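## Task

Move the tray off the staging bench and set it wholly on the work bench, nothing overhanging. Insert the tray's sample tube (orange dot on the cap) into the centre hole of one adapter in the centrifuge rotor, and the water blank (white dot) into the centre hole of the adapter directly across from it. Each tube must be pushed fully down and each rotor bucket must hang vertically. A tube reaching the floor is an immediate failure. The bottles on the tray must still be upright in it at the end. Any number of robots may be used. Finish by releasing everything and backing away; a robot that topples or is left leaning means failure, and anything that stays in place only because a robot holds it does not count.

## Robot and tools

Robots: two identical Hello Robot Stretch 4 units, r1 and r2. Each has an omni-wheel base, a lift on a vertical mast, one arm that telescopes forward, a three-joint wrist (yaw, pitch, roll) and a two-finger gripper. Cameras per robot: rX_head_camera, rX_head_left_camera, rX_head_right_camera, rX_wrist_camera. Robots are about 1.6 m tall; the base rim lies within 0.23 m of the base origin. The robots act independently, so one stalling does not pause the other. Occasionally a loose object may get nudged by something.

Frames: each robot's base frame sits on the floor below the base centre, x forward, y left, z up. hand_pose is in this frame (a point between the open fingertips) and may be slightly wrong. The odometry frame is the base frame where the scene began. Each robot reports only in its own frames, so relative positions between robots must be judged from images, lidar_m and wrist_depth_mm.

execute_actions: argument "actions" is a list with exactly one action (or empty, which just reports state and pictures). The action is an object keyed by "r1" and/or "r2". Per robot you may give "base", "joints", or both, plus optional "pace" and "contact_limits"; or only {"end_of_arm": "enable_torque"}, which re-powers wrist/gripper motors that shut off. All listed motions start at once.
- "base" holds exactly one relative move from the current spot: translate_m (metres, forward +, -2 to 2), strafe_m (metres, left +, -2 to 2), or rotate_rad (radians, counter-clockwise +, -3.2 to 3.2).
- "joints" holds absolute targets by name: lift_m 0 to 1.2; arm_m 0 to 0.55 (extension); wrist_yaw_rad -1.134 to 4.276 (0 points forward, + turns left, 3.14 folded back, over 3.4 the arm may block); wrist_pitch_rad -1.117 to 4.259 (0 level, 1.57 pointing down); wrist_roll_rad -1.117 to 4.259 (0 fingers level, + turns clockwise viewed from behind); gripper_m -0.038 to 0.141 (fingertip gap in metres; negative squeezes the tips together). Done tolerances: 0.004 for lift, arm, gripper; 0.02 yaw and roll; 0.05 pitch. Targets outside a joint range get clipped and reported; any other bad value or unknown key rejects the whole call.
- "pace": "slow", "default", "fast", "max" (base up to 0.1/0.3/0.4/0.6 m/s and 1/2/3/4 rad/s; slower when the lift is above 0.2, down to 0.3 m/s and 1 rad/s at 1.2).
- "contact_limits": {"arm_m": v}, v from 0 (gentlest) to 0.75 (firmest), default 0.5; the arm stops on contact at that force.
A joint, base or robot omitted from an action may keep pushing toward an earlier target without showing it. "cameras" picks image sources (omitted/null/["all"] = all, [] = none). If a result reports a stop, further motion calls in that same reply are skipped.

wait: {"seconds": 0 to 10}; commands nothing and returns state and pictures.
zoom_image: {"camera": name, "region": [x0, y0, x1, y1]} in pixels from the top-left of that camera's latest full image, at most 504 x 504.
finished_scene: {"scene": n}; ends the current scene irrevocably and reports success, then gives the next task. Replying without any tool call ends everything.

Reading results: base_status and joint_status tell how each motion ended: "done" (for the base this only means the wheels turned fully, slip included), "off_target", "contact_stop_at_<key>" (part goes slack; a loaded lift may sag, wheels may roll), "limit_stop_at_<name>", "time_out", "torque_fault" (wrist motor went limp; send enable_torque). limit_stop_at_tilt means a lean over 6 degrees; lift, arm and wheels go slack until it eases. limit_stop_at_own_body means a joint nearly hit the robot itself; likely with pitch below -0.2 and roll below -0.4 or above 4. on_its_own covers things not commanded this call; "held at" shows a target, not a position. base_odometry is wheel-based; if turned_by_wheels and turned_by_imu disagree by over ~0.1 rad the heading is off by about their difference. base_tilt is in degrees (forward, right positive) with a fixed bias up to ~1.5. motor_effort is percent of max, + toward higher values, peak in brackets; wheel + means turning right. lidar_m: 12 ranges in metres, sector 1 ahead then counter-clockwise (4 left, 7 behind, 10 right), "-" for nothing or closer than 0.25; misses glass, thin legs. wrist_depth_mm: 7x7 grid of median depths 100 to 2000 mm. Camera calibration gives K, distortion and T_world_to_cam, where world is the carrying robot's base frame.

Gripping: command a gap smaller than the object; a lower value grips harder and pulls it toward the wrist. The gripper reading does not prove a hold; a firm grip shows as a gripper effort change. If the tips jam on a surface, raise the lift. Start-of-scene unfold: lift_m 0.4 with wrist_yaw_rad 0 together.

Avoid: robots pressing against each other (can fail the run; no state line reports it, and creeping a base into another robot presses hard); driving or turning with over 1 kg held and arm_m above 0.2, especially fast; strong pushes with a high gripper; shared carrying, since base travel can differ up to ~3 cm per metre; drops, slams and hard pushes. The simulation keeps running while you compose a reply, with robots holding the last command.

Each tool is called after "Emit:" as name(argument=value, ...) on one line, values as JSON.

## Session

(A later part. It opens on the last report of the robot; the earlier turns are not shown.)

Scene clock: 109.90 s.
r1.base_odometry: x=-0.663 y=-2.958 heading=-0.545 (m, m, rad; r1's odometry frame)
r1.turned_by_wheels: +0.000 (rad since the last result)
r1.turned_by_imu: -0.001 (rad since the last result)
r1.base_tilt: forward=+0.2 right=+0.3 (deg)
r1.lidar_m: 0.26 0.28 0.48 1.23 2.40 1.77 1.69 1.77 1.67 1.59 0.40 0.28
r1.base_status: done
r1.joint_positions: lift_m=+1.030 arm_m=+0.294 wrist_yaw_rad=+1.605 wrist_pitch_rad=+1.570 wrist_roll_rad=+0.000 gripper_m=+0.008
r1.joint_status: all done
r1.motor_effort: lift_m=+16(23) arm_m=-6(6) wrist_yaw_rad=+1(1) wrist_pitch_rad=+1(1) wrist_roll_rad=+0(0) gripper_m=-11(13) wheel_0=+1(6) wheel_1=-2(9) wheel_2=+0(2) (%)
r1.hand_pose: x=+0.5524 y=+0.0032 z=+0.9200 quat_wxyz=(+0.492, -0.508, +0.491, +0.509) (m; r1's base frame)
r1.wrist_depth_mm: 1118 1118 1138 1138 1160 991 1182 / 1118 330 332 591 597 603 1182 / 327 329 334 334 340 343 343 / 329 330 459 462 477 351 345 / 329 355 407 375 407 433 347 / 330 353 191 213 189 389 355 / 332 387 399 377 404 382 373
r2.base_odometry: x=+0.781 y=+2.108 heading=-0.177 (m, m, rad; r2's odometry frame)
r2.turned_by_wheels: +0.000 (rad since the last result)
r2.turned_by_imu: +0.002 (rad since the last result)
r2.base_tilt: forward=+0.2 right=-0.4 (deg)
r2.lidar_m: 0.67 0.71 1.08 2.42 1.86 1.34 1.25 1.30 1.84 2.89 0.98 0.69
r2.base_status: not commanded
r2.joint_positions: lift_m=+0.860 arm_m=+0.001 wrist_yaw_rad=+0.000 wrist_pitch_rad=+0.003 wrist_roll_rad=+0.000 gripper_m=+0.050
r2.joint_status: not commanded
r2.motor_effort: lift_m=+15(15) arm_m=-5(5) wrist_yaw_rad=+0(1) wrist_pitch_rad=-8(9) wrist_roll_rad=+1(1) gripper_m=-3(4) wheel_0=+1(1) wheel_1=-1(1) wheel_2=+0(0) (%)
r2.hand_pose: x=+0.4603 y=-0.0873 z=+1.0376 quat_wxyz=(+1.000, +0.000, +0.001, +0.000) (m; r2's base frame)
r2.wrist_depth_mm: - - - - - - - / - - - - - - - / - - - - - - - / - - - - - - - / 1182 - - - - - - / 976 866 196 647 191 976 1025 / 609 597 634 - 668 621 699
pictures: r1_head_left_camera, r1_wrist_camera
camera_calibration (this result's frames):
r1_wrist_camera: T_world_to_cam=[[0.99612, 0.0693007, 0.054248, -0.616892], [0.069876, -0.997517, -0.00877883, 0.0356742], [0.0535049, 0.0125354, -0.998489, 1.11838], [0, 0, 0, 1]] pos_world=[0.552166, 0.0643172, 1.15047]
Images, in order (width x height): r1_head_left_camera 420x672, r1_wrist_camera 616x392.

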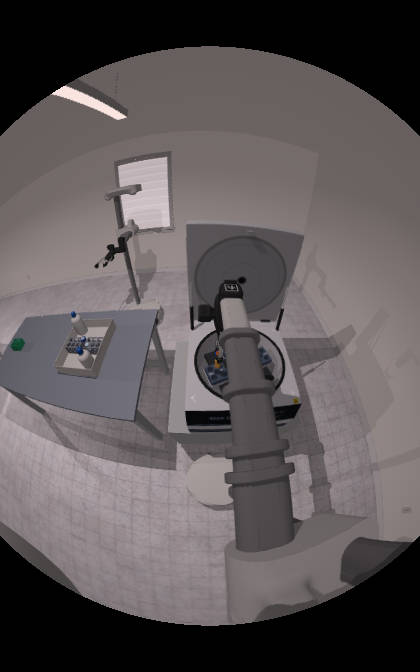

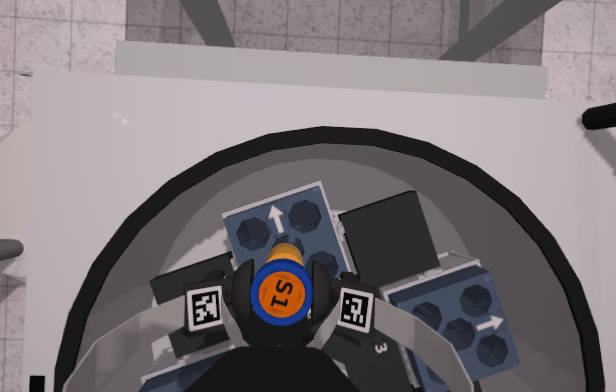

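Emit:
execute_actions(actions=[{"r1":{"joints":{"lift_m":0.975}}}], cameras=["r1_wrist_camera"])

Emit:
zoom_image(camera="r1_wrist_camera", region=[180, 150, 400, 350])

Scene clock: 112.13 s.
r1.base_odometry: x=-0.663 y=-2.958 heading=-0.545 (m, m, rad; r1's odometry frame)
r1.turned_by_wheels: +0.000 (rad since the last result)
r1.turned_by_imu: -0.001 (rad since the last result)
r1.base_tilt: forward=+0.2 right=+0.3 (deg)
r1.lidar_m: 0.25 0.28 0.48 1.20 2.36 1.76 1.69 1.80 1.68 1.60 0.38 0.27
r1.base_status: not commanded
r1.joint_positions: lift_m=+0.975 arm_m=+0.294 wrist_yaw_rad=+1.605 wrist_pitch_rad=+1.570 wrist_roll_rad=+0.000 gripper_m=+0.008
r1.joint_status: all done
r1.motor_effort: lift_m=+17(15) arm_m=-7(6) wrist_yaw_rad=+1(1) wrist_pitch_rad=+1(1) wrist_roll_rad=+0(1) gripper_m=-12(11) wheel_0=+1(1) wheel_1=-2(2) wheel_2=+0(0) (%)
r1.hand_pose: x=+0.5524 y=+0.0032 z=+0.8650 quat_wxyz=(+0.492, -0.508, +0.491, +0.509) (m; r1's base frame)
r1.wrist_depth_mm: 1078 1060 854 1098 1118 917 1138 / 273 276 277 281 283 286 289 / 272 274 277 296 285 285 287 / 273 276 439 407 449 351 289 / 274 353 384 319 347 399 320 / 274 340 191 213 189 332 357 / 276 342 342 329 351 327 351
r2.base_odometry: x=+0.781 y=+2.108 heading=-0.177 (m, m, rad; r2's odometry frame)
r2.turned_by_wheels: +0.000 (rad since the last result)
r2.turned_by_imu: +0.001 (rad since the last result)
r2.base_tilt: forward=+0.3 right=-0.3 (deg)
r2.lidar_m: 0.67 0.72 1.11 2.42 1.85 1.36 1.25 1.32 1.82 2.88 0.98 0.70
r2.base_status: not commanded
r2.joint_positions: lift_m=+0.860 arm_m=+0.001 wrist_yaw_rad=+0.000 wrist_pitch_rad=+0.003 wrist_roll_rad=+0.000 gripper_m=+0.050
r2.joint_status: not commanded
r2.motor_effort: lift_m=+15(15) arm_m=-5(5) wrist_yaw_rad=+1(1) wrist_pitch_rad=-9(8) wrist_roll_rad=+1(1) gripper_m=-3(2) wheel_0=+1(1) wheel_1=-1(1) wheel_2=-1(0) (%)
r2.hand_pose: x=+0.4603 y=-0.0873 z=+1.0376 quat_wxyz=(+1.000, +0.000, +0.001, +0.000) (m; r2's base frame)
r2.wrist_depth_mm: - - - - - - - / - - - - - - - / 1281 - - - - - - / - - - - - - - / 1138 - - - - - - / 976 854 196 647 191 960 1008 / 609 603 627 - 668 627 707
pictures: r1_wrist_camera
camera_calibration (this result's frames):
r1_wrist_camera: T_world_to_cam=[[0.99612, 0.0693005, 0.054248, -0.613904], [0.0698758, -0.997517, -0.00877895, 0.0351917], [0.0535049, 0.0125355, -0.998489, 1.06345], [0, 0, 0, 1]] pos_world=[0.552163, 0.0643172, 1.09546]
Images, in order (width x height): r1_wrist_camera 616x392.

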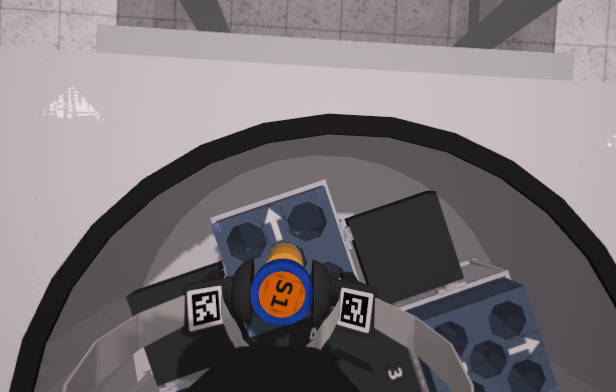

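Region (180, 150, 400, 350) of r1_wrist_camera's 616x392 image, scaled by 2.291; it fills the top 458 rows of this view, and the rest is white.

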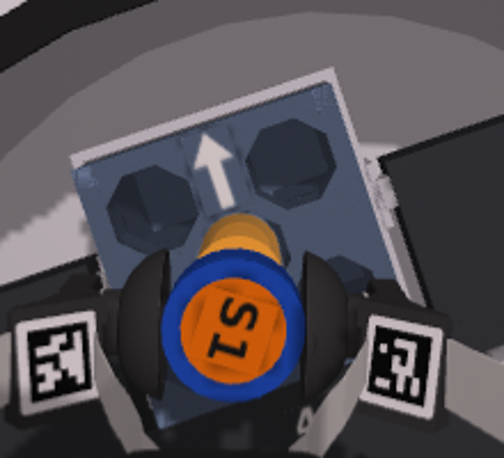

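Emit:
execute_actions(actions=[{"r1":{"base":{"translate_m":0.0015},"joints":{"lift_m":0.94},"pace":"slow"}}], cameras=["r1_wrist_camera"])

Emit:
zoom_image(camera="r1_wrist_camera", region=[180, 150, 400, 350])

Scene clock: 114.30 s.
r1.base_odometry: x=-0.662 y=-2.959 heading=-0.545 (m, m, rad; r1's odometry frame)
r1.turned_by_wheels: +0.000 (rad since the last result)
r1.turned_by_imu: -0.001 (rad since the last result)
r1.base_tilt: forward=+0.2 right=+0.4 (deg)
r1.lidar_m: 0.25 0.26 0.47 1.23 2.39 1.78 1.68 1.80 1.67 1.58 0.37 0.25
r1.base_status: done
r1.joint_positions: lift_m=+0.940 arm_m=+0.294 wrist_yaw_rad=+1.605 wrist_pitch_rad=+1.570 wrist_roll_rad=+0.000 gripper_m=+0.008
r1.joint_status: all done
r1.motor_effort: lift_m=+16(16) arm_m=-6(7) wrist_yaw_rad=+1(0) wrist_pitch_rad=+1(1) wrist_roll_rad=+1(1) gripper_m=-12(15) wheel_0=+1(3) wheel_1=+0(1) wheel_2=+0(3) (%)
r1.hand_pose: x=+0.5524 y=+0.0032 z=+0.8300 quat_wxyz=(+0.492, -0.508, +0.491, +0.509) (m; r1's base frame)
r1.wrist_depth_mm: 1025 492 496 504 1060 842 1078 / 237 240 242 245 247 249 251 / 238 241 242 298 285 250 252 / 238 240 415 373 430 329 253 / 239 362 332 282 314 375 317 / 250 306 190 213 190 312 329 / 272 306 309 282 314 293 293
r2.base_odometry: x=+0.781 y=+2.108 heading=-0.177 (m, m, rad; r2's odometry frame)
r2.turned_by_wheels: +0.000 (rad since the last result)
r2.turned_by_imu: +0.001 (rad since the last result)
r2.base_tilt: forward=+0.3 right=-0.3 (deg)
r2.lidar_m: 0.67 0.71 1.09 2.42 1.87 1.33 1.26 1.30 1.83 2.89 0.97 0.70
r2.base_status: not commanded
r2.joint_positions: lift_m=+0.860 arm_m=+0.001 wrist_yaw_rad=+0.000 wrist_pitch_rad=+0.003 wrist_roll_rad=+0.000 gripper_m=+0.050
r2.joint_status: not commanded
r2.motor_effort: lift_m=+15(15) arm_m=-5(5) wrist_yaw_rad=+0(1) wrist_pitch_rad=-9(10) wrist_roll_rad=+1(1) gripper_m=-3(4) wheel_0=+1(1) wheel_1=-1(1) wheel_2=+0(0) (%)
r2.hand_pose: x=+0.4603 y=-0.0873 z=+1.0376 quat_wxyz=(+1.000, +0.000, +0.001, +0.000) (m; r2's base frame)
r2.wrist_depth_mm: - - - - - - - / - - - - - - - / - - - - - - - / - - - - - - - / 1160 - - - - - - / 960 866 196 647 191 976 1008 / 609 597 627 - 668 621 707
pictures: r1_wrist_camera
camera_calibration (this result's frames):
r1_wrist_camera: T_world_to_cam=[[0.99612, 0.0693031, 0.0542462, -0.612002], [0.0698757, -0.997518, -0.00872773, 0.0348276], [0.0535067, 0.0124844, -0.998489, 1.02853], [0, 0, 0, 1]] pos_world=[0.55216, 0.0643142, 1.06048]
Images, in order (width x height): r1_wrist_camera 616x392.

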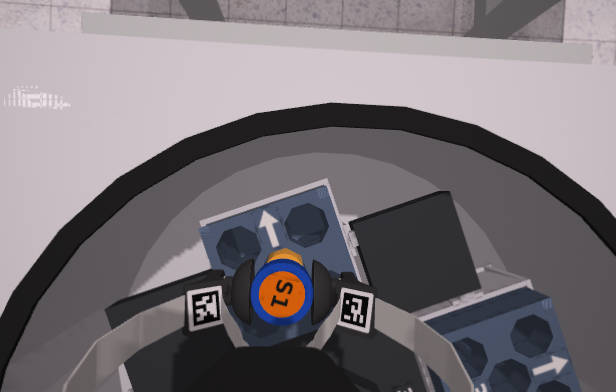

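Region (180, 150, 400, 350) of r1_wrist_camera's 616x392 image, scaled by 2.291; it fills the top 458 rows of this view, and the rest is white.

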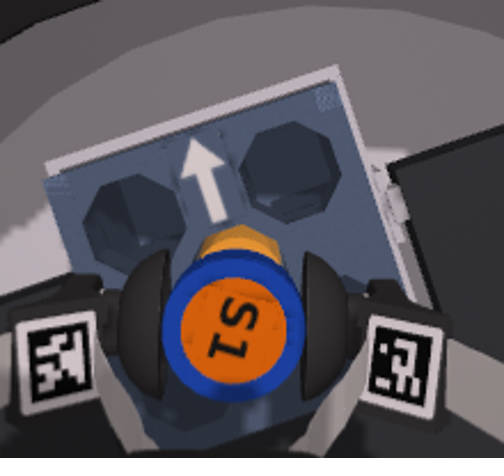

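Emit:
execute_actions(actions=[{"r1":{"joints":{"lift_m":0.913},"pace":"slow"}}], cameras=[])

Emit:
execute_actions(actions=[{"r1":{"joints":{"gripper_m":0.065}}}], cameras=["r1_wrist_camera"])

Scene clock: 116.60 s.
r1.base_odometry: x=-0.662 y=-2.959 heading=-0.545 (m, m, rad; r1's odometry frame)
r1.turned_by_wheels: +0.000 (rad since the last result)
r1.turned_by_imu: -0.001 (rad since the last result)
r1.base_tilt: forward=+0.2 right=+0.4 (deg)
r1.lidar_m: 0.26 0.27 0.46 1.23 2.38 1.78 1.69 1.80 1.65 1.62 0.37 0.27
r1.base_status: not commanded
r1.joint_positions: lift_m=+0.913 arm_m=+0.294 wrist_yaw_rad=+1.605 wrist_pitch_rad=+1.570 wrist_roll_rad=+0.000 gripper_m=+0.008
r1.joint_status: all done
r1.motor_effort: lift_m=+16(16) arm_m=-6(6) wrist_yaw_rad=+0(1) wrist_pitch_rad=+0(0) wrist_roll_rad=+0(1) gripper_m=-12(12) wheel_0=+1(1) wheel_1=+0(0) wheel_2=+0(0) (%)
r1.hand_pose: x=+0.5524 y=+0.0032 z=+0.8030 quat_wxyz=(+0.491, -0.508, +0.491, +0.509) (m; r1's base frame)
r1.wrist_depth_mm: 211 213 216 477 480 768 1060 / 212 213 216 216 219 221 224 / 212 214 215 300 286 221 224 / 213 236 397 342 402 312 249 / 213 362 266 255 286 287 317 / 250 278 191 213 190 287 282 / 272 278 281 254 286 263 265
r2.base_odometry: x=+0.781 y=+2.108 heading=-0.177 (m, m, rad; r2's odometry frame)
r2.turned_by_wheels: +0.000 (rad since the last result)
r2.turned_by_imu: +0.001 (rad since the last result)
r2.base_tilt: forward=+0.5 right=-0.4 (deg)
r2.lidar_m: 0.67 0.72 1.10 2.41 1.84 1.36 1.25 1.29 1.83 2.90 0.98 0.71
r2.base_status: not commanded
r2.joint_positions: lift_m=+0.860 arm_m=+0.001 wrist_yaw_rad=+0.000 wrist_pitch_rad=+0.003 wrist_roll_rad=+0.000 gripper_m=+0.050
r2.joint_status: not commanded
r2.motor_effort: lift_m=+15(15) arm_m=-5(5) wrist_yaw_rad=+1(1) wrist_pitch_rad=-9(9) wrist_roll_rad=+1(1) gripper_m=-4(3) wheel_0=+1(1) wheel_1=-1(1) wheel_2=+0(1) (%)
r2.hand_pose: x=+0.4603 y=-0.0873 z=+1.0376 quat_wxyz=(+1.000, +0.000, +0.001, +0.000) (m; r2's base frame)
r2.wrist_depth_mm: - - - - - - - / - - - - - - - / - - - - - - - / - - - - - - - / 1160 - - - - - - / 976 866 196 647 191 976 1008 / 615 603 627 - 668 621 691
pictures: none
No camera images: the call's "cameras" was empty. Leave "cameras" out to get every camera's image.

Scene clock: 117.97 s.
r1.base_odometry: x=-0.662 y=-2.959 heading=-0.545 (m, m, rad; r1's odometry frame)
r1.turned_by_wheels: +0.000 (rad since the last result)
r1.turned_by_imu: +0.000 (rad since the last result)
r1.base_tilt: forward=+0.2 right=+0.4 (deg)
r1.lidar_m: 0.25 0.27 0.50 1.26 2.39 1.78 1.71 1.79 1.69 1.62 0.40 0.27
r1.base_status: not commanded
r1.joint_positions: lift_m=+0.913 arm_m=+0.294 wrist_yaw_rad=+1.605 wrist_pitch_rad=+1.570 wrist_roll_rad=+0.000 gripper_m=+0.065
r1.joint_status: all done
r1.motor_effort: lift_m=+16(16) arm_m=-6(6) wrist_yaw_rad=+1(0) wrist_pitch_rad=+0(0) wrist_roll_rad=+0(0) gripper_m=+1(10) wheel_0=+1(1) wheel_1=+0(0) wheel_2=+0(0) (%)
r1.hand_pose: x=+0.5524 y=+0.0032 z=+0.8030 quat_wxyz=(+0.491, -0.508, +0.491, +0.509) (m; r1's base frame)
r1.wrist_depth_mm: 211 214 216 473 477 778 1042 / 212 213 216 217 219 222 224 / 212 213 215 297 283 220 224 / 213 235 397 343 402 310 249 / 213 362 254 255 286 287 317 / 249 278 214 226 200 289 283 / 281 279 281 152 287 263 264
r2.base_odometry: x=+0.781 y=+2.108 heading=-0.177 (m, m, rad; r2's odometry frame)
r2.turned_by_wheels: +0.000 (rad since the last result)
r2.turned_by_imu: +0.001 (rad since the last result)
r2.base_tilt: forward=+0.2 right=-0.5 (deg)
r2.lidar_m: 0.68 0.70 1.08 2.42 1.85 1.35 1.25 1.30 1.85 2.90 0.96 0.68
r2.base_status: not commanded
r2.joint_positions: lift_m=+0.860 arm_m=+0.001 wrist_yaw_rad=+0.000 wrist_pitch_rad=+0.003 wrist_roll_rad=+0.000 gripper_m=+0.050
r2.joint_status: not commanded
r2.motor_effort: lift_m=+15(15) arm_m=-5(5) wrist_yaw_rad=+0(0) wrist_pitch_rad=-9(10) wrist_roll_rad=+1(1) gripper_m=-4(2) wheel_0=+1(1) wheel_1=-1(1) wheel_2=-1(1) (%)
r2.hand_pose: x=+0.4603 y=-0.0873 z=+1.0376 quat_wxyz=(+1.000, +0.000, +0.001, +0.000) (m; r2's base frame)
r2.wrist_depth_mm: - - - - - - - / - - - - - - - / - - - - - - - / - - - - - - - / 1138 - - - - - - / 976 866 196 647 191 976 1008 / 609 597 627 - 661 615 699
pictures: r1_wrist_camera
camera_calibration (this result's frames):
r1_wrist_camera: T_world_to_cam=[[0.996119, 0.0693135, 0.0542397, -0.610528], [0.069876, -0.997519, -0.00854236, 0.0343896], [0.053513, 0.0122993, -0.998491, 1.00157], [0, 0, 0, 1]] pos_world=[0.552159, 0.0643035, 1.03347]
Images, in order (width x height): r1_wrist_camera 616x392.

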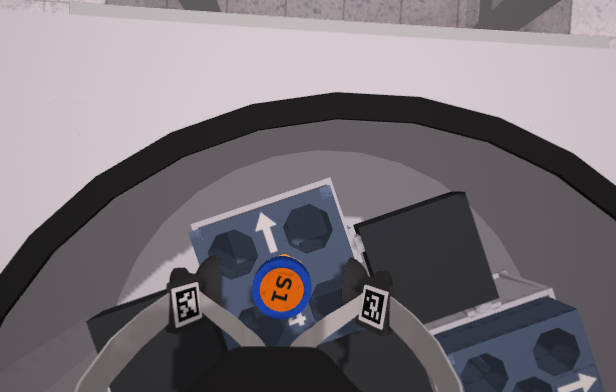

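Emit:
execute_actions(actions=[{"r1":{"joints":{"lift_m":0.955},"pace":"fast"}}], cameras=[])

Emit:
execute_actions(actions=[{"r1":{"joints":{"gripper_m":0.0}}}], cameras=[])

Emit:
execute_actions(actions=[{"r1":{"joints":{"lift_m":0.936},"pace":"slow"}}], cameras=["r1_wrist_camera"])

Scene clock: 120.20 s.
r1.base_odometry: x=-0.662 y=-2.959 heading=-0.545 (m, m, rad; r1's odometry frame)
r1.turned_by_wheels: +0.000 (rad since the last result)
r1.turned_by_imu: -0.001 (rad since the last result)
r1.base_tilt: forward=+0.2 right=+0.4 (deg)
r1.lidar_m: 0.25 0.29 0.47 1.23 2.39 1.78 1.70 1.80 1.69 1.61 0.38 0.28
r1.base_status: not commanded
r1.joint_positions: lift_m=+0.955 arm_m=+0.294 wrist_yaw_rad=+1.605 wrist_pitch_rad=+1.570 wrist_roll_rad=+0.000 gripper_m=+0.065
r1.joint_status: all done
r1.motor_effort: lift_m=+23(23) arm_m=-6(6) wrist_yaw_rad=+1(0) wrist_pitch_rad=+0(0) wrist_roll_rad=+1(1) gripper_m=-2(2) wheel_0=+0(1) wheel_1=+0(0) wheel_2=+0(0) (%)
r1.hand_pose: x=+0.5524 y=+0.0032 z=+0.8445 quat_wxyz=(+0.491, -0.508, +0.491, +0.509) (m; r1's base frame)
r1.wrist_depth_mm: 1042 508 512 1078 1078 904 1118 / 252 254 257 259 262 264 266 / 253 255 256 298 285 265 267 / 254 255 415 387 445 329 264 / 254 362 330 297 327 392 319 / 254 320 213 298 200 324 336 / 281 320 320 152 329 312 342
r2.base_odometry: x=+0.781 y=+2.108 heading=-0.177 (m, m, rad; r2's odometry frame)
r2.turned_by_wheels: +0.000 (rad since the last result)
r2.turned_by_imu: +0.001 (rad since the last result)
r2.base_tilt: forward=+0.3 right=-0.4 (deg)
r2.lidar_m: 0.65 0.71 1.09 2.39 1.85 1.36 1.25 1.31 1.82 2.90 0.97 0.71
r2.base_status: not commanded
r2.joint_positions: lift_m=+0.860 arm_m=+0.001 wrist_yaw_rad=+0.000 wrist_pitch_rad=+0.003 wrist_roll_rad=+0.000 gripper_m=+0.050
r2.joint_status: not commanded
r2.motor_effort: lift_m=+15(15) arm_m=-5(5) wrist_yaw_rad=+0(0) wrist_pitch_rad=-8(9) wrist_roll_rad=+1(1) gripper_m=-2(3) wheel_0=+1(0) wheel_1=-1(1) wheel_2=+0(1) (%)
r2.hand_pose: x=+0.4603 y=-0.0873 z=+1.0376 quat_wxyz=(+1.000, +0.000, +0.001, +0.000) (m; r2's base frame)
r2.wrist_depth_mm: - - - - - - - / - - - - - - - / 1182 - - - - - - / - - - - - - - / 1160 - - - - - - / 991 866 196 647 191 976 1025 / 609 597 634 - 668 627 691
pictures: none
No camera images: the call's "cameras" was empty. Leave "cameras" out to get every camera's image.

Scene clock: 121.63 s.
r1.base_odometry: x=-0.662 y=-2.959 heading=-0.545 (m, m, rad; r1's odometry frame)
r1.turned_by_wheels: +0.000 (rad since the last result)
r1.turned_by_imu: +0.000 (rad since the last result)
r1.base_tilt: forward=+0.2 right=+0.4 (deg)
r1.lidar_m: 0.26 0.27 0.45 1.24 2.42 1.77 1.71 1.78 1.69 1.60 0.38 0.29
r1.base_status: not commanded
r1.joint_positions: lift_m=+0.955 arm_m=+0.294 wrist_yaw_rad=+1.605 wrist_pitch_rad=+1.570 wrist_roll_rad=+0.000 gripper_m=+0.000
r1.joint_status: all done
r1.motor_effort: lift_m=+23(23) arm_m=-6(6) wrist_yaw_rad=+0(0) wrist_pitch_rad=+0(0) wrist_roll_rad=+0(1) gripper_m=-6(4) wheel_0=+1(1) wheel_1=+0(0) wheel_2=+0(0) (%)
r1.hand_pose: x=+0.5524 y=+0.0032 z=+0.8445 quat_wxyz=(+0.491, -0.508, +0.491, +0.509) (m; r1's base frame)
r1.wrist_depth_mm: 1042 512 512 1060 1078 891 1098 / 252 255 257 258 260 264 267 / 253 255 257 297 283 264 268 / 254 254 413 387 445 329 265 / 253 364 351 297 329 389 319 / 254 320 185 194 329 324 336 / 283 141 324 233 303 312 340
r2.base_odometry: x=+0.781 y=+2.108 heading=-0.177 (m, m, rad; r2's odometry frame)
r2.turned_by_wheels: +0.000 (rad since the last result)
r2.turned_by_imu: +0.001 (rad since the last result)
r2.base_tilt: forward=+0.2 right=-0.4 (deg)
r2.lidar_m: 0.68 0.70 1.08 2.41 1.86 1.35 1.26 1.31 1.83 2.89 0.97 0.72
r2.base_status: not commanded
r2.joint_positions: lift_m=+0.860 arm_m=+0.001 wrist_yaw_rad=+0.000 wrist_pitch_rad=+0.003 wrist_roll_rad=+0.000 gripper_m=+0.050
r2.joint_status: not commanded
r2.motor_effort: lift_m=+15(15) arm_m=-5(5) wrist_yaw_rad=+0(1) wrist_pitch_rad=-9(9) wrist_roll_rad=+1(1) gripper_m=-4(3) wheel_0=+1(1) wheel_1=-1(1) wheel_2=-1(0) (%)
r2.hand_pose: x=+0.4603 y=-0.0873 z=+1.0376 quat_wxyz=(+1.000, +0.000, +0.001, +0.000) (m; r2's base frame)
r2.wrist_depth_mm: - - - - - - - / - - - - - - - / 1205 - - - - - - / - - - - - - - / 1182 - - - - - - / 960 854 196 647 192 976 1008 / 603 603 627 - 661 621 699
pictures: none
No camera images: the call's "cameras" was empty. Leave "cameras" out to get every camera's image.

Scene clock: 122.53 s.
r1.base_odometry: x=-0.662 y=-2.959 heading=-0.545 (m, m, rad; r1's odometry frame)
r1.turned_by_wheels: +0.000 (rad since the last result)
r1.turned_by_imu: +0.000 (rad since the last result)
r1.base_tilt: forward=+0.2 right=+0.3 (deg)
r1.lidar_m: 0.25 0.25 0.48 1.25 2.38 1.78 1.68 1.77 1.68 1.61 0.38 0.26
r1.base_status: not commanded
r1.joint_positions: lift_m=+0.936 arm_m=+0.294 wrist_yaw_rad=+1.605 wrist_pitch_rad=+1.570 wrist_roll_rad=+0.000 gripper_m=+0.000
r1.joint_status: all done
r1.motor_effort: lift_m=+16(22) arm_m=-6(6) wrist_yaw_rad=+1(1) wrist_pitch_rad=+0(0) wrist_roll_rad=+1(0) gripper_m=-4(3) wheel_0=+1(1) wheel_1=+0(1) wheel_2=+0(0) (%)
r1.hand_pose: x=+0.5524 y=+0.0032 z=+0.8260 quat_wxyz=(+0.491, -0.508, +0.491, +0.509) (m; r1's base frame)
r1.wrist_depth_mm: 484 488 496 500 1060 831 1078 / 234 236 238 240 242 246 247 / 235 236 238 298 285 245 248 / 236 236 415 366 427 329 249 / 236 359 355 278 309 370 317 / 249 301 185 193 310 310 320 / 282 141 304 218 283 291 289
r2.base_odometry: x=+0.781 y=+2.108 heading=-0.177 (m, m, rad; r2's odometry frame)
r2.turned_by_wheels: +0.000 (rad since the last result)
r2.turned_by_imu: +0.000 (rad since the last result)
r2.base_tilt: forward=+0.2 right=-0.4 (deg)
r2.lidar_m: 0.67 0.71 1.09 2.42 1.82 1.36 1.25 1.32 1.85 2.89 0.98 0.71
r2.base_status: not commanded
r2.joint_positions: lift_m=+0.860 arm_m=+0.001 wrist_yaw_rad=+0.000 wrist_pitch_rad=+0.003 wrist_roll_rad=+0.000 gripper_m=+0.050
r2.joint_status: not commanded
r2.motor_effort: lift_m=+15(15) arm_m=-5(5) wrist_yaw_rad=+0(1) wrist_pitch_rad=-8(9) wrist_roll_rad=+1(1) gripper_m=-3(4) wheel_0=+1(1) wheel_1=-1(1) wheel_2=+0(1) (%)
r2.hand_pose: x=+0.4603 y=-0.0873 z=+1.0376 quat_wxyz=(+1.000, +0.000, +0.001, +0.000) (m; r2's base frame)
r2.wrist_depth_mm: - - - - - - - / - - - - - - - / 1281 - - - - - - / - - - - - - - / 1182 - - - - - - / 946 866 196 647 191 960 1025 / 609 603 621 - 668 621 691
pictures: r1_wrist_camera
camera_calibration (this result's frames):
r1_wrist_camera: T_world_to_cam=[[0.996119, 0.0693135, 0.0542397, -0.611773], [0.069876, -0.997519, -0.00854213, 0.0345861], [0.053513, 0.012299, -0.998491, 1.02455], [0, 0, 0, 1]] pos_world=[0.552155, 0.0643035, 1.05648]
Images, in order (width x height): r1_wrist_camera 616x392.

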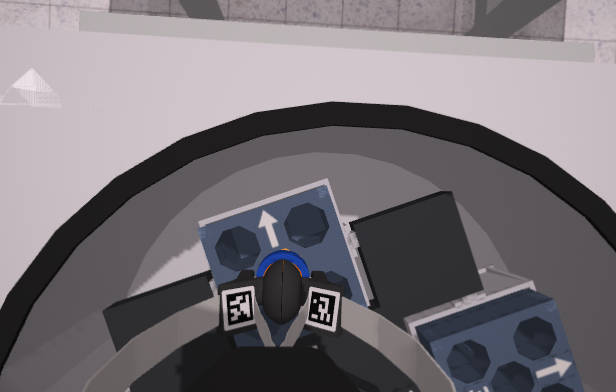

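Emit:
execute_actions(actions=[{"r1":{"joints":{"lift_m":0.922},"pace":"slow"}}], cameras=["r1_wrist_camera"])

Scene clock: 123.97 s.
r1.base_odometry: x=-0.662 y=-2.959 heading=-0.545 (m, m, rad; r1's odometry frame)
r1.turned_by_wheels: +0.000 (rad since the last result)
r1.turned_by_imu: +0.000 (rad since the last result)
r1.base_tilt: forward=+0.2 right=+0.4 (deg)
r1.lidar_m: 0.26 0.26 0.46 1.25 2.34 1.77 1.70 1.81 1.68 1.62 0.38 0.27
r1.base_status: not commanded
r1.joint_positions: lift_m=+0.923 arm_m=+0.294 wrist_yaw_rad=+1.605 wrist_pitch_rad=+1.570 wrist_roll_rad=+0.000 gripper_m=+0.000
r1.joint_status: all done
r1.motor_effort: lift_m=+13(15) arm_m=-7(6) wrist_yaw_rad=+1(1) wrist_pitch_rad=+0(0) wrist_roll_rad=+0(0) gripper_m=-5(5) wheel_0=+1(1) wheel_1=+0(0) wheel_2=+0(0) (%)
r1.hand_pose: x=+0.5524 y=+0.0032 z=+0.8123 quat_wxyz=(+0.491, -0.508, +0.491, +0.509) (m; r1's base frame)
r1.wrist_depth_mm: 223 224 480 488 1042 788 1078 / 222 224 226 229 230 233 236 / 223 224 226 301 282 233 236 / 224 238 404 355 415 319 244 / 224 366 301 267 297 366 315 / 252 290 187 198 298 300 312 / 286 143 291 210 293 274 277
r2.base_odometry: x=+0.781 y=+2.108 heading=-0.177 (m, m, rad; r2's odometry frame)
r2.turned_by_wheels: +0.000 (rad since the last result)
r2.turned_by_imu: +0.001 (rad since the last result)
r2.base_tilt: forward=+0.4 right=-0.3 (deg)
r2.lidar_m: 0.65 0.70 1.09 2.41 1.85 1.35 1.25 1.30 1.81 2.89 1.01 0.71
r2.base_status: not commanded
r2.joint_positions: lift_m=+0.860 arm_m=+0.001 wrist_yaw_rad=+0.000 wrist_pitch_rad=+0.003 wrist_roll_rad=+0.000 gripper_m=+0.050
r2.joint_status: not commanded
r2.motor_effort: lift_m=+15(15) arm_m=-5(5) wrist_yaw_rad=+1(0) wrist_pitch_rad=-8(9) wrist_roll_rad=+1(1) gripper_m=-1(3) wheel_0=+1(1) wheel_1=-1(1) wheel_2=+0(0) (%)
r2.hand_pose: x=+0.4603 y=-0.0873 z=+1.0376 quat_wxyz=(+1.000, +0.000, +0.001, +0.000) (m; r2's base frame)
r2.wrist_depth_mm: - - - - - - - / - - - - - - - / 1336 - - - - - - / - - - - - - - / 1182 - - - - - - / 976 854 196 647 191 976 1025 / 615 603 627 - 668 615 699
pictures: r1_wrist_camera
camera_calibration (this result's frames):
r1_wrist_camera: T_world_to_cam=[[0.996119, 0.0693134, 0.0542397, -0.611026], [0.0698759, -0.997519, -0.00854236, 0.034469], [0.053513, 0.0122993, -0.998491, 1.01082], [0, 0, 0, 1]] pos_world=[0.552155, 0.0643035, 1.04273]
Images, in order (width x height): r1_wrist_camera 616x392.

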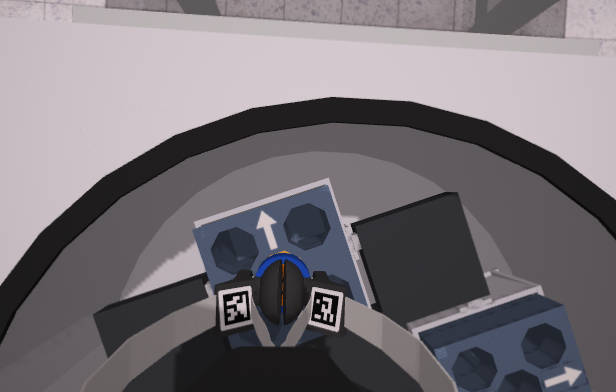

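Emit:
execute_actions(actions=[{"r1":{"joints":{"lift_m":0.98},"pace":"fast"}}], cameras=[])

Emit:
execute_actions(actions=[{"r1":{"base":{"strafe_m":0.758},"joints":{"lift_m":1.11,"arm_m":0.425,"gripper_m":0.06},"pace":"fast"}}], cameras=["r1_wrist_camera"])

Scene clock: 126.40 s.
r1.base_odometry: x=-0.662 y=-2.959 heading=-0.545 (m, m, rad; r1's odometry frame)
r1.turned_by_wheels: +0.000 (rad since the last result)
r1.turned_by_imu: -0.001 (rad since the last result)
r1.base_tilt: forward=+0.2 right=+0.3 (deg)
r1.lidar_m: 0.26 0.27 0.49 1.22 2.36 1.76 1.69 1.81 1.68 1.60 0.38 0.27
r1.base_status: not commanded
r1.joint_positions: lift_m=+0.980 arm_m=+0.294 wrist_yaw_rad=+1.605 wrist_pitch_rad=+1.570 wrist_roll_rad=+0.000 gripper_m=+0.000
r1.joint_status: all done
r1.motor_effort: lift_m=+23(25) arm_m=-6(6) wrist_yaw_rad=+1(0) wrist_pitch_rad=+0(0) wrist_roll_rad=+0(1) gripper_m=-4(6) wheel_0=+1(1) wheel_1=+0(0) wheel_2=+0(0) (%)
r1.hand_pose: x=+0.5524 y=+0.0032 z=+0.8695 quat_wxyz=(+0.491, -0.508, +0.491, +0.509) (m; r1's base frame)
r1.wrist_depth_mm: 1060 1078 842 1078 1098 946 1118 / 277 279 282 283 287 291 554 / 277 281 282 298 289 291 293 / 278 279 449 413 445 349 293 / 279 362 379 322 353 413 319 / 279 345 185 193 351 336 355 / 283 141 347 246 329 336 357
r2.base_odometry: x=+0.781 y=+2.108 heading=-0.177 (m, m, rad; r2's odometry frame)
r2.turned_by_wheels: +0.000 (rad since the last result)
r2.turned_by_imu: +0.001 (rad since the last result)
r2.base_tilt: forward=+0.4 right=-0.4 (deg)
r2.lidar_m: 0.67 0.70 1.08 2.41 1.86 1.34 1.25 1.28 1.82 2.90 0.99 0.70
r2.base_status: not commanded
r2.joint_positions: lift_m=+0.860 arm_m=+0.001 wrist_yaw_rad=+0.000 wrist_pitch_rad=+0.003 wrist_roll_rad=+0.000 gripper_m=+0.050
r2.joint_status: not commanded
r2.motor_effort: lift_m=+15(15) arm_m=-5(5) wrist_yaw_rad=+0(0) wrist_pitch_rad=-9(8) wrist_roll_rad=+1(1) gripper_m=-3(4) wheel_0=+1(1) wheel_1=-1(1) wheel_2=+0(1) (%)
r2.hand_pose: x=+0.4603 y=-0.0873 z=+1.0376 quat_wxyz=(+1.000, +0.000, +0.001, +0.000) (m; r2's base frame)
r2.wrist_depth_mm: - - - - - - - / - - - - - - - / - - - - - - - / - - - - - - - / 1160 - - - - - - / 976 866 196 654 191 976 1008 / 609 591 621 - 661 621 699
pictures: none
No camera images: the call's "cameras" was empty. Leave "cameras" out to get every camera's image.

Scene clock: 129.80 s.
r1.base_odometry: x=-0.269 y=-2.311 heading=-0.545 (m, m, rad; r1's odometry frame)
r1.turned_by_wheels: +0.000 (rad since the last result)
r1.turned_by_imu: -0.003 (rad since the last result)
r1.base_tilt: forward=+0.2 right=+0.4 (deg)
r1.lidar_m: 0.28 0.30 0.45 2.84 2.36 1.76 1.68 1.78 2.44 1.07 0.41 0.31
r1.base_status: done
r1.joint_positions: lift_m=+1.110 arm_m=+0.424 wrist_yaw_rad=+1.605 wrist_pitch_rad=+1.570 wrist_roll_rad=+0.000 gripper_m=+0.060
r1.joint_status: all done
r1.motor_effort: lift_m=+22(23) arm_m=+6(7) wrist_yaw_rad=+1(0) wrist_pitch_rad=+0(0) wrist_roll_rad=+1(1) gripper_m=-4(3) wheel_0=+0(11) wheel_1=-1(11) wheel_2=+0(2) (%)
r1.hand_pose: x=+0.6821 y=+0.0032 z=+0.9995 quat_wxyz=(+0.491, -0.508, +0.491, +0.509) (m; r1's base frame)
r1.wrist_depth_mm: 445 452 455 455 462 469 469 / 449 452 452 407 439 320 473 / 449 449 455 399 459 399 473 / 449 455 455 459 466 466 477 / 452 455 459 399 466 469 477 / 452 317 212 402 202 469 480 / 455 301 402 153 418 473 480
r2.base_odometry: x=+0.781 y=+2.108 heading=-0.177 (m, m, rad; r2's odometry frame)
r2.turned_by_wheels: +0.000 (rad since the last result)
r2.turned_by_imu: +0.001 (rad since the last result)
r2.base_tilt: forward=+0.3 right=-0.4 (deg)
r2.lidar_m: 0.67 0.72 1.07 2.40 1.87 1.34 1.24 1.29 1.86 2.90 0.98 0.71
r2.base_status: not commanded
r2.joint_positions: lift_m=+0.860 arm_m=+0.001 wrist_yaw_rad=+0.000 wrist_pitch_rad=+0.003 wrist_roll_rad=+0.000 gripper_m=+0.050
r2.joint_status: not commanded
r2.motor_effort: lift_m=+15(15) arm_m=-5(5) wrist_yaw_rad=+0(0) wrist_pitch_rad=-10(8) wrist_roll_rad=+1(1) gripper_m=-4(4) wheel_0=+1(1) wheel_1=-1(1) wheel_2=-1(0) (%)
r2.hand_pose: x=+0.4603 y=-0.0873 z=+1.0376 quat_wxyz=(+1.000, +0.000, +0.001, +0.000) (m; r2's base frame)
r2.wrist_depth_mm: - - - - - - - / - - - 1537 - - - / - - - - - - - / - - - - - - - / 1182 - - - - - - / 976 878 196 647 191 976 1025 / 609 603 621 - 668 621 699
pictures: r1_wrist_camera
camera_calibration (this result's frames):
r1_wrist_camera: T_world_to_cam=[[0.996119, 0.0693129, 0.0542399, -0.750431], [0.0698758, -0.997519, -0.00854868, 0.0270101], [0.0535128, 0.0123056, -0.998491, 1.19083], [0, 0, 0, 1]] pos_world=[0.681907, 0.0643038, 1.22997]
Images, in order (width x height): r1_wrist_camera 616x392.

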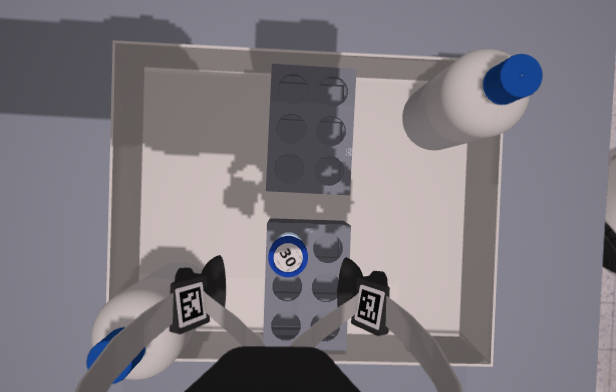

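Emit:
execute_actions(actions=[{"r1":{"joints":{"lift_m":0.992,"arm_m":0.427}}}], cameras=["r1_wrist_camera"])

Scene clock: 132.50 s.
r1.base_odometry: x=-0.269 y=-2.311 heading=-0.545 (m, m, rad; r1's odometry frame)
r1.turned_by_wheels: +0.000 (rad since the last result)
r1.turned_by_imu: -0.001 (rad since the last result)
r1.base_tilt: forward=+0.2 right=+0.4 (deg)
r1.lidar_m: 0.28 0.29 0.45 2.86 2.38 1.77 1.68 1.75 2.49 1.08 0.42 0.29
r1.base_status: not commanded
r1.joint_positions: lift_m=+0.992 arm_m=+0.426 wrist_yaw_rad=+1.605 wrist_pitch_rad=+1.570 wrist_roll_rad=+0.000 gripper_m=+0.060
r1.joint_status: all done
r1.motor_effort: lift_m=+16(21) arm_m=+6(6) wrist_yaw_rad=+1(0) wrist_pitch_rad=+0(0) wrist_roll_rad=+0(0) gripper_m=-3(6) wheel_0=+0(0) wheel_1=-1(1) wheel_2=+0(1) (%)
r1.hand_pose: x=+0.6841 y=+0.0032 z=+0.8820 quat_wxyz=(+0.491, -0.508, +0.491, +0.509) (m; r1's base frame)
r1.wrist_depth_mm: 301 332 329 282 298 274 205 / 304 334 336 281 342 265 213 / 306 334 336 281 342 345 303 / 309 336 338 340 343 347 307 / 310 334 336 282 345 349 314 / 298 278 212 220 202 349 319 / 204 229 340 153 345 349 317
r2.base_odometry: x=+0.781 y=+2.108 heading=-0.177 (m, m, rad; r2's odometry frame)
r2.turned_by_wheels: +0.000 (rad since the last result)
r2.turned_by_imu: +0.001 (rad since the last result)
r2.base_tilt: forward=+0.2 right=-0.4 (deg)
r2.lidar_m: 0.67 0.71 1.09 2.41 1.85 1.35 1.25 1.29 1.84 2.89 0.99 0.70
r2.base_status: not commanded
r2.joint_positions: lift_m=+0.860 arm_m=+0.001 wrist_yaw_rad=+0.000 wrist_pitch_rad=+0.003 wrist_roll_rad=+0.000 gripper_m=+0.050
r2.joint_status: not commanded
r2.motor_effort: lift_m=+15(15) arm_m=-5(5) wrist_yaw_rad=+0(1) wrist_pitch_rad=-9(9) wrist_roll_rad=+1(1) gripper_m=-2(2) wheel_0=+1(1) wheel_1=-1(1) wheel_2=+0(1) (%)
r2.hand_pose: x=+0.4603 y=-0.0873 z=+1.0376 quat_wxyz=(+1.000, +0.000, +0.001, +0.000) (m; r2's base frame)
r2.wrist_depth_mm: - - - - - - - / - - - - - - - / - - - - - - - / - - - - - - - / 1182 - - - - - - / 976 866 196 647 191 976 1008 / 609 603 621 - 668 621 699
pictures: r1_wrist_camera
camera_calibration (this result's frames):
r1_wrist_camera: T_world_to_cam=[[0.996119, 0.0693131, 0.0542399, -0.746045], [0.069876, -0.997519, -0.00854856, 0.0258659], [0.0535128, 0.0123055, -0.998491, 1.07339], [0, 0, 0, 1]] pos_world=[0.683903, 0.0643039, 1.11246]
Images, in order (width x height): r1_wrist_camera 616x392.

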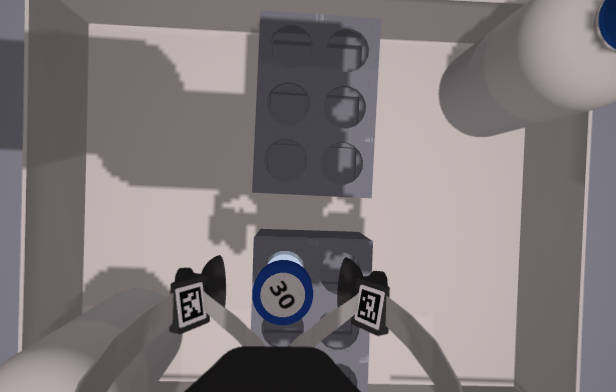

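Emit:
execute_actions(actions=[{"r1":{"joints":{"gripper_m":0.008}}}], cameras=[])

Emit:
execute_actions(actions=[{"r1":{"joints":{"lift_m":1.14}}}], cameras=["r1_wrist_camera","r2_wrist_camera"])

Emit:
execute_actions(actions=[{"r1":{"base":{"strafe_m":-1.002},"joints":{"arm_m":0.381}}}], cameras=["r1_wrist_camera"])

Emit:
zoom_image(camera="r1_wrist_camera", region=[180, 150, 400, 350])

Scene clock: 135.37 s.
r1.base_odometry: x=-0.269 y=-2.311 heading=-0.545 (m, m, rad; r1's odometry frame)
r1.turned_by_wheels: +0.000 (rad since the last result)
r1.turned_by_imu: -0.001 (rad since the last result)
r1.base_tilt: forward=+0.2 right=+0.4 (deg)
r1.lidar_m: 0.29 0.27 0.44 2.88 2.36 1.74 1.67 1.76 2.45 1.08 0.42 0.31
r1.base_status: not commanded
r1.joint_positions: lift_m=+0.992 arm_m=+0.426 wrist_yaw_rad=+1.605 wrist_pitch_rad=+1.570 wrist_roll_rad=+0.000 gripper_m=+0.008
r1.joint_status: all done
r1.motor_effort: lift_m=+16(16) arm_m=+6(6) wrist_yaw_rad=+0(0) wrist_pitch_rad=+0(0) wrist_roll_rad=+1(0) gripper_m=-14(11) wheel_0=+0(0) wheel_1=-1(1) wheel_2=+0(0) (%)
r1.hand_pose: x=+0.6841 y=+0.0032 z=+0.8820 quat_wxyz=(+0.491, -0.508, +0.491, +0.509) (m; r1's base frame)
r1.wrist_depth_mm: 301 330 329 282 297 274 206 / 304 332 336 279 340 264 213 / 306 334 336 281 343 345 303 / 309 334 338 340 345 345 309 / 312 336 340 282 343 349 304 / 297 281 191 212 189 347 319 / 203 227 340 282 345 349 317
r2.base_odometry: x=+0.781 y=+2.108 heading=-0.177 (m, m, rad; r2's odometry frame)
r2.turned_by_wheels: +0.000 (rad since the last result)
r2.turned_by_imu: +0.001 (rad since the last result)
r2.base_tilt: forward=+0.3 right=-0.3 (deg)
r2.lidar_m: 0.67 0.72 1.09 2.40 1.84 1.36 1.25 1.28 1.86 2.90 0.97 0.70
r2.base_status: not commanded
r2.joint_positions: lift_m=+0.860 arm_m=+0.001 wrist_yaw_rad=+0.000 wrist_pitch_rad=+0.003 wrist_roll_rad=+0.000 gripper_m=+0.050
r2.joint_status: not commanded
r2.motor_effort: lift_m=+15(15) arm_m=-5(5) wrist_yaw_rad=+1(0) wrist_pitch_rad=-9(9) wrist_roll_rad=+1(1) gripper_m=-3(2) wheel_0=+1(1) wheel_1=-1(1) wheel_2=-1(1) (%)
r2.hand_pose: x=+0.4603 y=-0.0873 z=+1.0376 quat_wxyz=(+1.000, +0.000, +0.001, +0.000) (m; r2's base frame)
r2.wrist_depth_mm: - - - - - - - / - - - - - - - / - - - - - - - / - - - - - - - / 1182 - - - - - - / 976 866 196 647 192 976 1008 / 609 603 627 - 668 621 691
pictures: none
No camera images: the call's "cameras" was empty. Leave "cameras" out to get every camera's image.

Scene clock: 137.07 s.
r1.base_odometry: x=-0.269 y=-2.311 heading=-0.545 (m, m, rad; r1's odometry frame)
r1.turned_by_wheels: +0.000 (rad since the last result)
r1.turned_by_imu: -0.001 (rad since the last result)
r1.base_tilt: forward=+0.2 right=+0.4 (deg)
r1.lidar_m: 0.27 0.30 0.43 2.85 2.38 1.76 1.66 1.80 2.46 1.07 0.45 0.29
r1.base_status: not commanded
r1.joint_positions: lift_m=+1.140 arm_m=+0.426 wrist_yaw_rad=+1.605 wrist_pitch_rad=+1.570 wrist_roll_rad=+0.000 gripper_m=+0.008
r1.joint_status: all done
r1.motor_effort: lift_m=+23(24) arm_m=+6(6) wrist_yaw_rad=+0(1) wrist_pitch_rad=+0(0) wrist_roll_rad=+1(1) gripper_m=-12(14) wheel_0=+0(0) wheel_1=-1(1) wheel_2=+0(0) (%)
r1.hand_pose: x=+0.6841 y=+0.0032 z=+1.0294 quat_wxyz=(+0.491, -0.508, +0.491, +0.509) (m; r1's base frame)
r1.wrist_depth_mm: 477 477 484 484 492 500 504 / 477 480 480 445 484 349 504 / 477 480 484 430 492 484 508 / 480 484 484 488 496 500 508 / 480 480 488 430 500 504 504 / 484 345 190 213 189 504 508 / 480 345 433 433 500 508 512
r2.base_odometry: x=+0.781 y=+2.108 heading=-0.177 (m, m, rad; r2's odometry frame)
r2.turned_by_wheels: +0.000 (rad since the last result)
r2.turned_by_imu: +0.001 (rad since the last result)
r2.base_tilt: forward=+0.4 right=-0.4 (deg)
r2.lidar_m: 0.67 0.71 1.10 2.40 1.84 1.36 1.26 1.30 1.83 2.88 0.98 0.70
r2.base_status: not commanded
r2.joint_positions: lift_m=+0.860 arm_m=+0.001 wrist_yaw_rad=+0.000 wrist_pitch_rad=+0.003 wrist_roll_rad=+0.000 gripper_m=+0.050
r2.joint_status: not commanded
r2.motor_effort: lift_m=+15(15) arm_m=-5(5) wrist_yaw_rad=+1(0) wrist_pitch_rad=-8(8) wrist_roll_rad=+1(1) gripper_m=-4(3) wheel_0=+1(1) wheel_1=-1(1) wheel_2=+0(0) (%)
r2.hand_pose: x=+0.4603 y=-0.0873 z=+1.0376 quat_wxyz=(+1.000, +0.000, +0.001, +0.000) (m; r2's base frame)
r2.wrist_depth_mm: - - - - - - - / - - - 1537 - - - / - - - - - - - / - - - - - - - / 1182 - - - - - - / 976 866 196 654 191 976 1008 / 609 597 621 - 668 621 699
pictures: r1_wrist_camera, r2_wrist_camera
camera_calibration (this result's frames):
r1_wrist_camera: T_world_to_cam=[[0.996119, 0.069313, 0.0542399, -0.754046], [0.0698759, -0.997519, -0.0085488, 0.0271265], [0.0535128, 0.0123057, -0.998491, 1.22062], [0, 0, 0, 1]] pos_world=[0.683906, 0.0643039, 1.25991]
r2_wrist_camera: T_world_to_cam=[[0.043436, -0.998526, 0.0325426, -0.130175], [-0.0528913, -0.0348259, -0.997993, 1.10419], [0.997655, 0.0416276, -0.054326, -0.173246], [0, 0, 0, 1]] pos_world=[0.236896, -0.0843173, 1.0968]
Images, in order (width x height): r1_wrist_camera 616x392, r2_wrist_camera 616x392.

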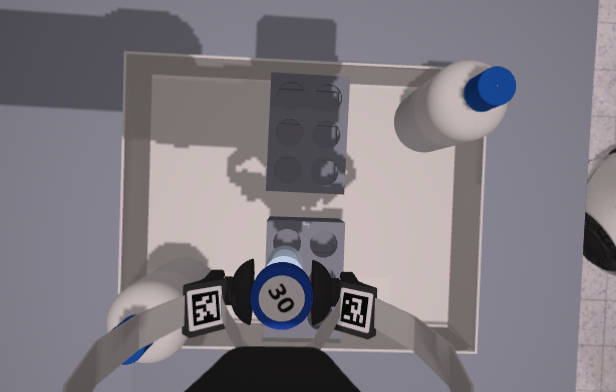

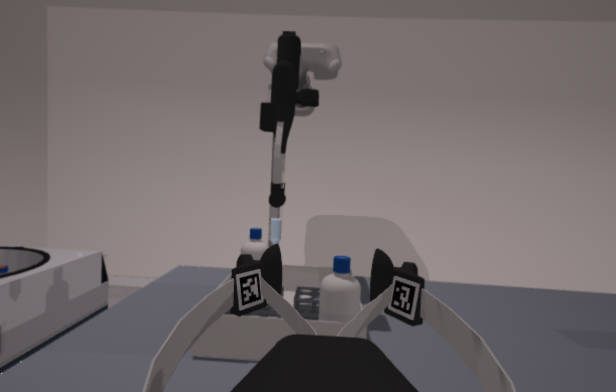

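Scene clock: 141.73 s.
r1.base_odometry: x=-0.788 y=-3.167 heading=-0.545 (m, m, rad; r1's odometry frame)
r1.turned_by_wheels: +0.000 (rad since the last result)
r1.turned_by_imu: +0.001 (rad since the last result)
r1.base_tilt: forward=+0.2 right=+0.4 (deg)
r1.lidar_m: 0.25 0.27 0.40 1.26 2.42 1.76 1.69 1.78 1.44 1.35 1.42 0.25
r1.base_status: done
r1.joint_positions: lift_m=+1.140 arm_m=+0.382 wrist_yaw_rad=+1.605 wrist_pitch_rad=+1.570 wrist_roll_rad=+0.000 gripper_m=+0.008
r1.joint_status: all done
r1.motor_effort: lift_m=+22(23) arm_m=-6(8) wrist_yaw_rad=+1(0) wrist_pitch_rad=+0(0) wrist_roll_rad=+1(0) gripper_m=-14(13) wheel_0=-1(6) wheel_1=+2(11) wheel_2=+0(2) (%)
r1.hand_pose: x=+0.6404 y=+0.0032 z=+1.0295 quat_wxyz=(+0.491, -0.508, +0.491, +0.509) (m; r1's base frame)
r1.wrist_depth_mm: 430 504 473 508 492 449 353 / 439 500 500 504 500 449 349 / 449 500 488 508 517 455 345 / 433 496 508 508 512 455 343 / 436 512 508 539 477 455 338 / 439 439 190 213 189 455 336 / 842 445 445 449 455 410 330
r2.base_odometry: x=+0.781 y=+2.108 heading=-0.177 (m, m, rad; r2's odometry frame)
r2.turned_by_wheels: +0.000 (rad since the last result)
r2.turned_by_imu: +0.002 (rad since the last result)
r2.base_tilt: forward=+0.4 right=-0.4 (deg)
r2.lidar_m: 0.67 0.71 1.06 2.41 1.84 1.35 1.25 1.29 1.84 2.90 0.97 0.72
r2.base_status: not commanded
r2.joint_positions: lift_m=+0.860 arm_m=+0.001 wrist_yaw_rad=+0.000 wrist_pitch_rad=+0.003 wrist_roll_rad=+0.000 gripper_m=+0.050
r2.joint_status: not commanded
r2.motor_effort: lift_m=+15(16) arm_m=-5(5) wrist_yaw_rad=+1(0) wrist_pitch_rad=-8(9) wrist_roll_rad=+1(1) gripper_m=-3(3) wheel_0=+1(1) wheel_1=-1(1) wheel_2=-1(1) (%)
r2.hand_pose: x=+0.4603 y=-0.0873 z=+1.0376 quat_wxyz=(+1.000, +0.000, +0.001, +0.000) (m; r2's base frame)
r2.wrist_depth_mm: - - - - - - - / 1576 - - - - - - / - - - - - - - / - - - - - - - / 1182 - - - - - - / 960 866 196 647 191 976 1008 / 615 603 621 - 668 621 699
pictures: r1_wrist_camera
camera_calibration (this result's frames):
r1_wrist_camera: T_world_to_cam=[[0.996119, 0.069311, 0.054241, -0.710484], [0.0698756, -0.997519, -0.00857989, 0.0302243], [0.0535117, 0.0123367, -0.998491, 1.22302], [0, 0, 0, 1]] pos_world=[0.640169, 0.0643056, 1.25997]
Images, in order (width x height): r1_wrist_camera 616x392.

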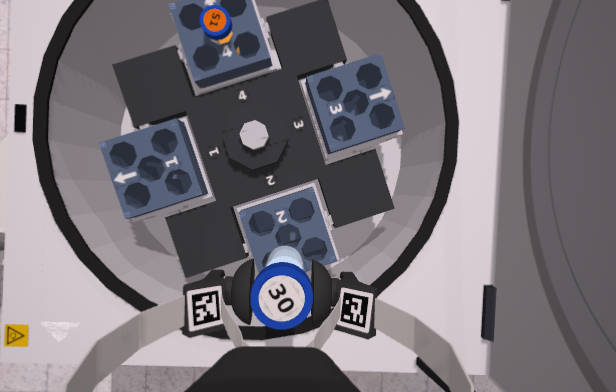

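Region (180, 150, 400, 350) of r1_wrist_camera's 616x392 image, scaled by 2.291; it fills the top 458 rows of this view, and the rest is white.

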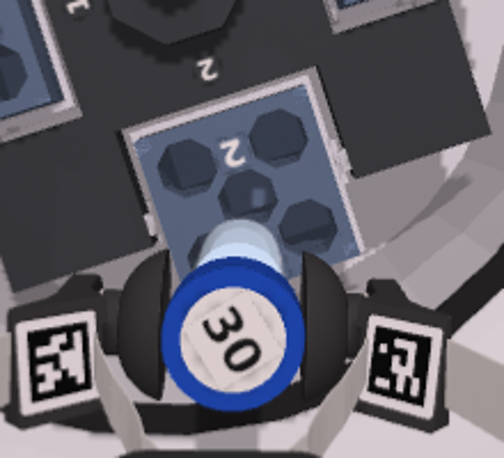

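Emit:
execute_actions(actions=[{"r1":{"base":{"strafe_m":0.003},"joints":{"lift_m":0.98}}}], cameras=["r1_wrist_camera"])

Emit:
zoom_image(camera="r1_wrist_camera", region=[180, 150, 400, 350])

Scene clock: 144.27 s.
r1.base_odometry: x=-0.787 y=-3.165 heading=-0.545 (m, m, rad; r1's odometry frame)
r1.turned_by_wheels: +0.000 (rad since the last result)
r1.turned_by_imu: -0.001 (rad since the last result)
r1.base_tilt: forward=+0.2 right=+0.4 (deg)
r1.lidar_m: 0.25 0.27 0.39 1.24 2.37 1.77 1.71 1.76 1.41 1.37 1.46 0.27
r1.base_status: done
r1.joint_positions: lift_m=+0.980 arm_m=+0.382 wrist_yaw_rad=+1.605 wrist_pitch_rad=+1.570 wrist_roll_rad=+0.000 gripper_m=+0.008
r1.joint_status: all done
r1.motor_effort: lift_m=+17(21) arm_m=-7(6) wrist_yaw_rad=+0(0) wrist_pitch_rad=+1(0) wrist_roll_rad=+0(1) gripper_m=-11(11) wheel_0=+1(8) wheel_1=+0(8) wheel_2=+0(4) (%)
r1.hand_pose: x=+0.6404 y=+0.0032 z=+0.8700 quat_wxyz=(+0.492, -0.508, +0.491, +0.509) (m; r1's base frame)
r1.wrist_depth_mm: 338 338 342 345 324 332 290 / 366 340 324 347 324 334 291 / 312 336 325 347 351 357 293 / 325 338 345 349 351 340 294 / 362 345 345 322 424 300 294 / 320 345 190 212 189 293 296 / 279 300 351 309 291 294 297
r2.base_odometry: x=+0.781 y=+2.108 heading=-0.177 (m, m, rad; r2's odometry frame)
r2.turned_by_wheels: +0.000 (rad since the last result)
r2.turned_by_imu: +0.001 (rad since the last result)
r2.base_tilt: forward=+0.3 right=-0.5 (deg)
r2.lidar_m: 0.66 0.72 1.11 2.42 1.86 1.37 1.25 1.30 1.85 2.90 0.97 0.69
r2.base_status: not commanded
r2.joint_positions: lift_m=+0.860 arm_m=+0.001 wrist_yaw_rad=+0.000 wrist_pitch_rad=+0.003 wrist_roll_rad=+0.000 gripper_m=+0.050
r2.joint_status: not commanded
r2.motor_effort: lift_m=+15(15) arm_m=-5(5) wrist_yaw_rad=+0(0) wrist_pitch_rad=-10(10) wrist_roll_rad=+1(1) gripper_m=-3(2) wheel_0=+1(1) wheel_1=-1(1) wheel_2=+0(1) (%)
r2.hand_pose: x=+0.4603 y=-0.0873 z=+1.0376 quat_wxyz=(+1.000, +0.000, +0.001, +0.000) (m; r2's base frame)
r2.wrist_depth_mm: - - - - - - - / - - - - - - - / 1576 - - - - - - / - - - - - - - / 1182 - - - - - - / 976 866 196 654 192 976 1025 / 609 603 627 - 668 627 699
pictures: r1_wrist_camera
camera_calibration (this result's frames):
r1_wrist_camera: T_world_to_cam=[[0.996122, 0.0692746, 0.0542443, -0.701832], [0.0698442, -0.99752, -0.00867329, 0.0289814], [0.0535089, 0.0124283, -0.99849, 1.06373], [0, 0, 0, 1]] pos_world=[0.640166, 0.0643083, 1.10045]
Images, in order (width x height): r1_wrist_camera 616x392.

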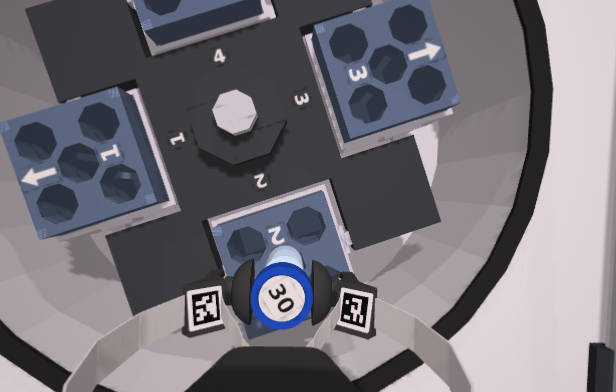

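Region (180, 150, 400, 350) of r1_wrist_camera's 616x392 image, scaled by 2.291; it fills the top 458 rows of this view, and the rest is white.

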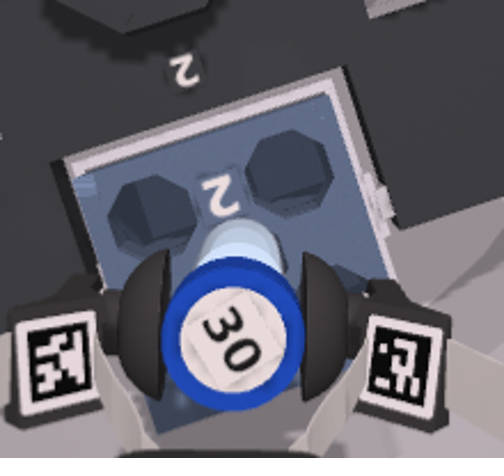

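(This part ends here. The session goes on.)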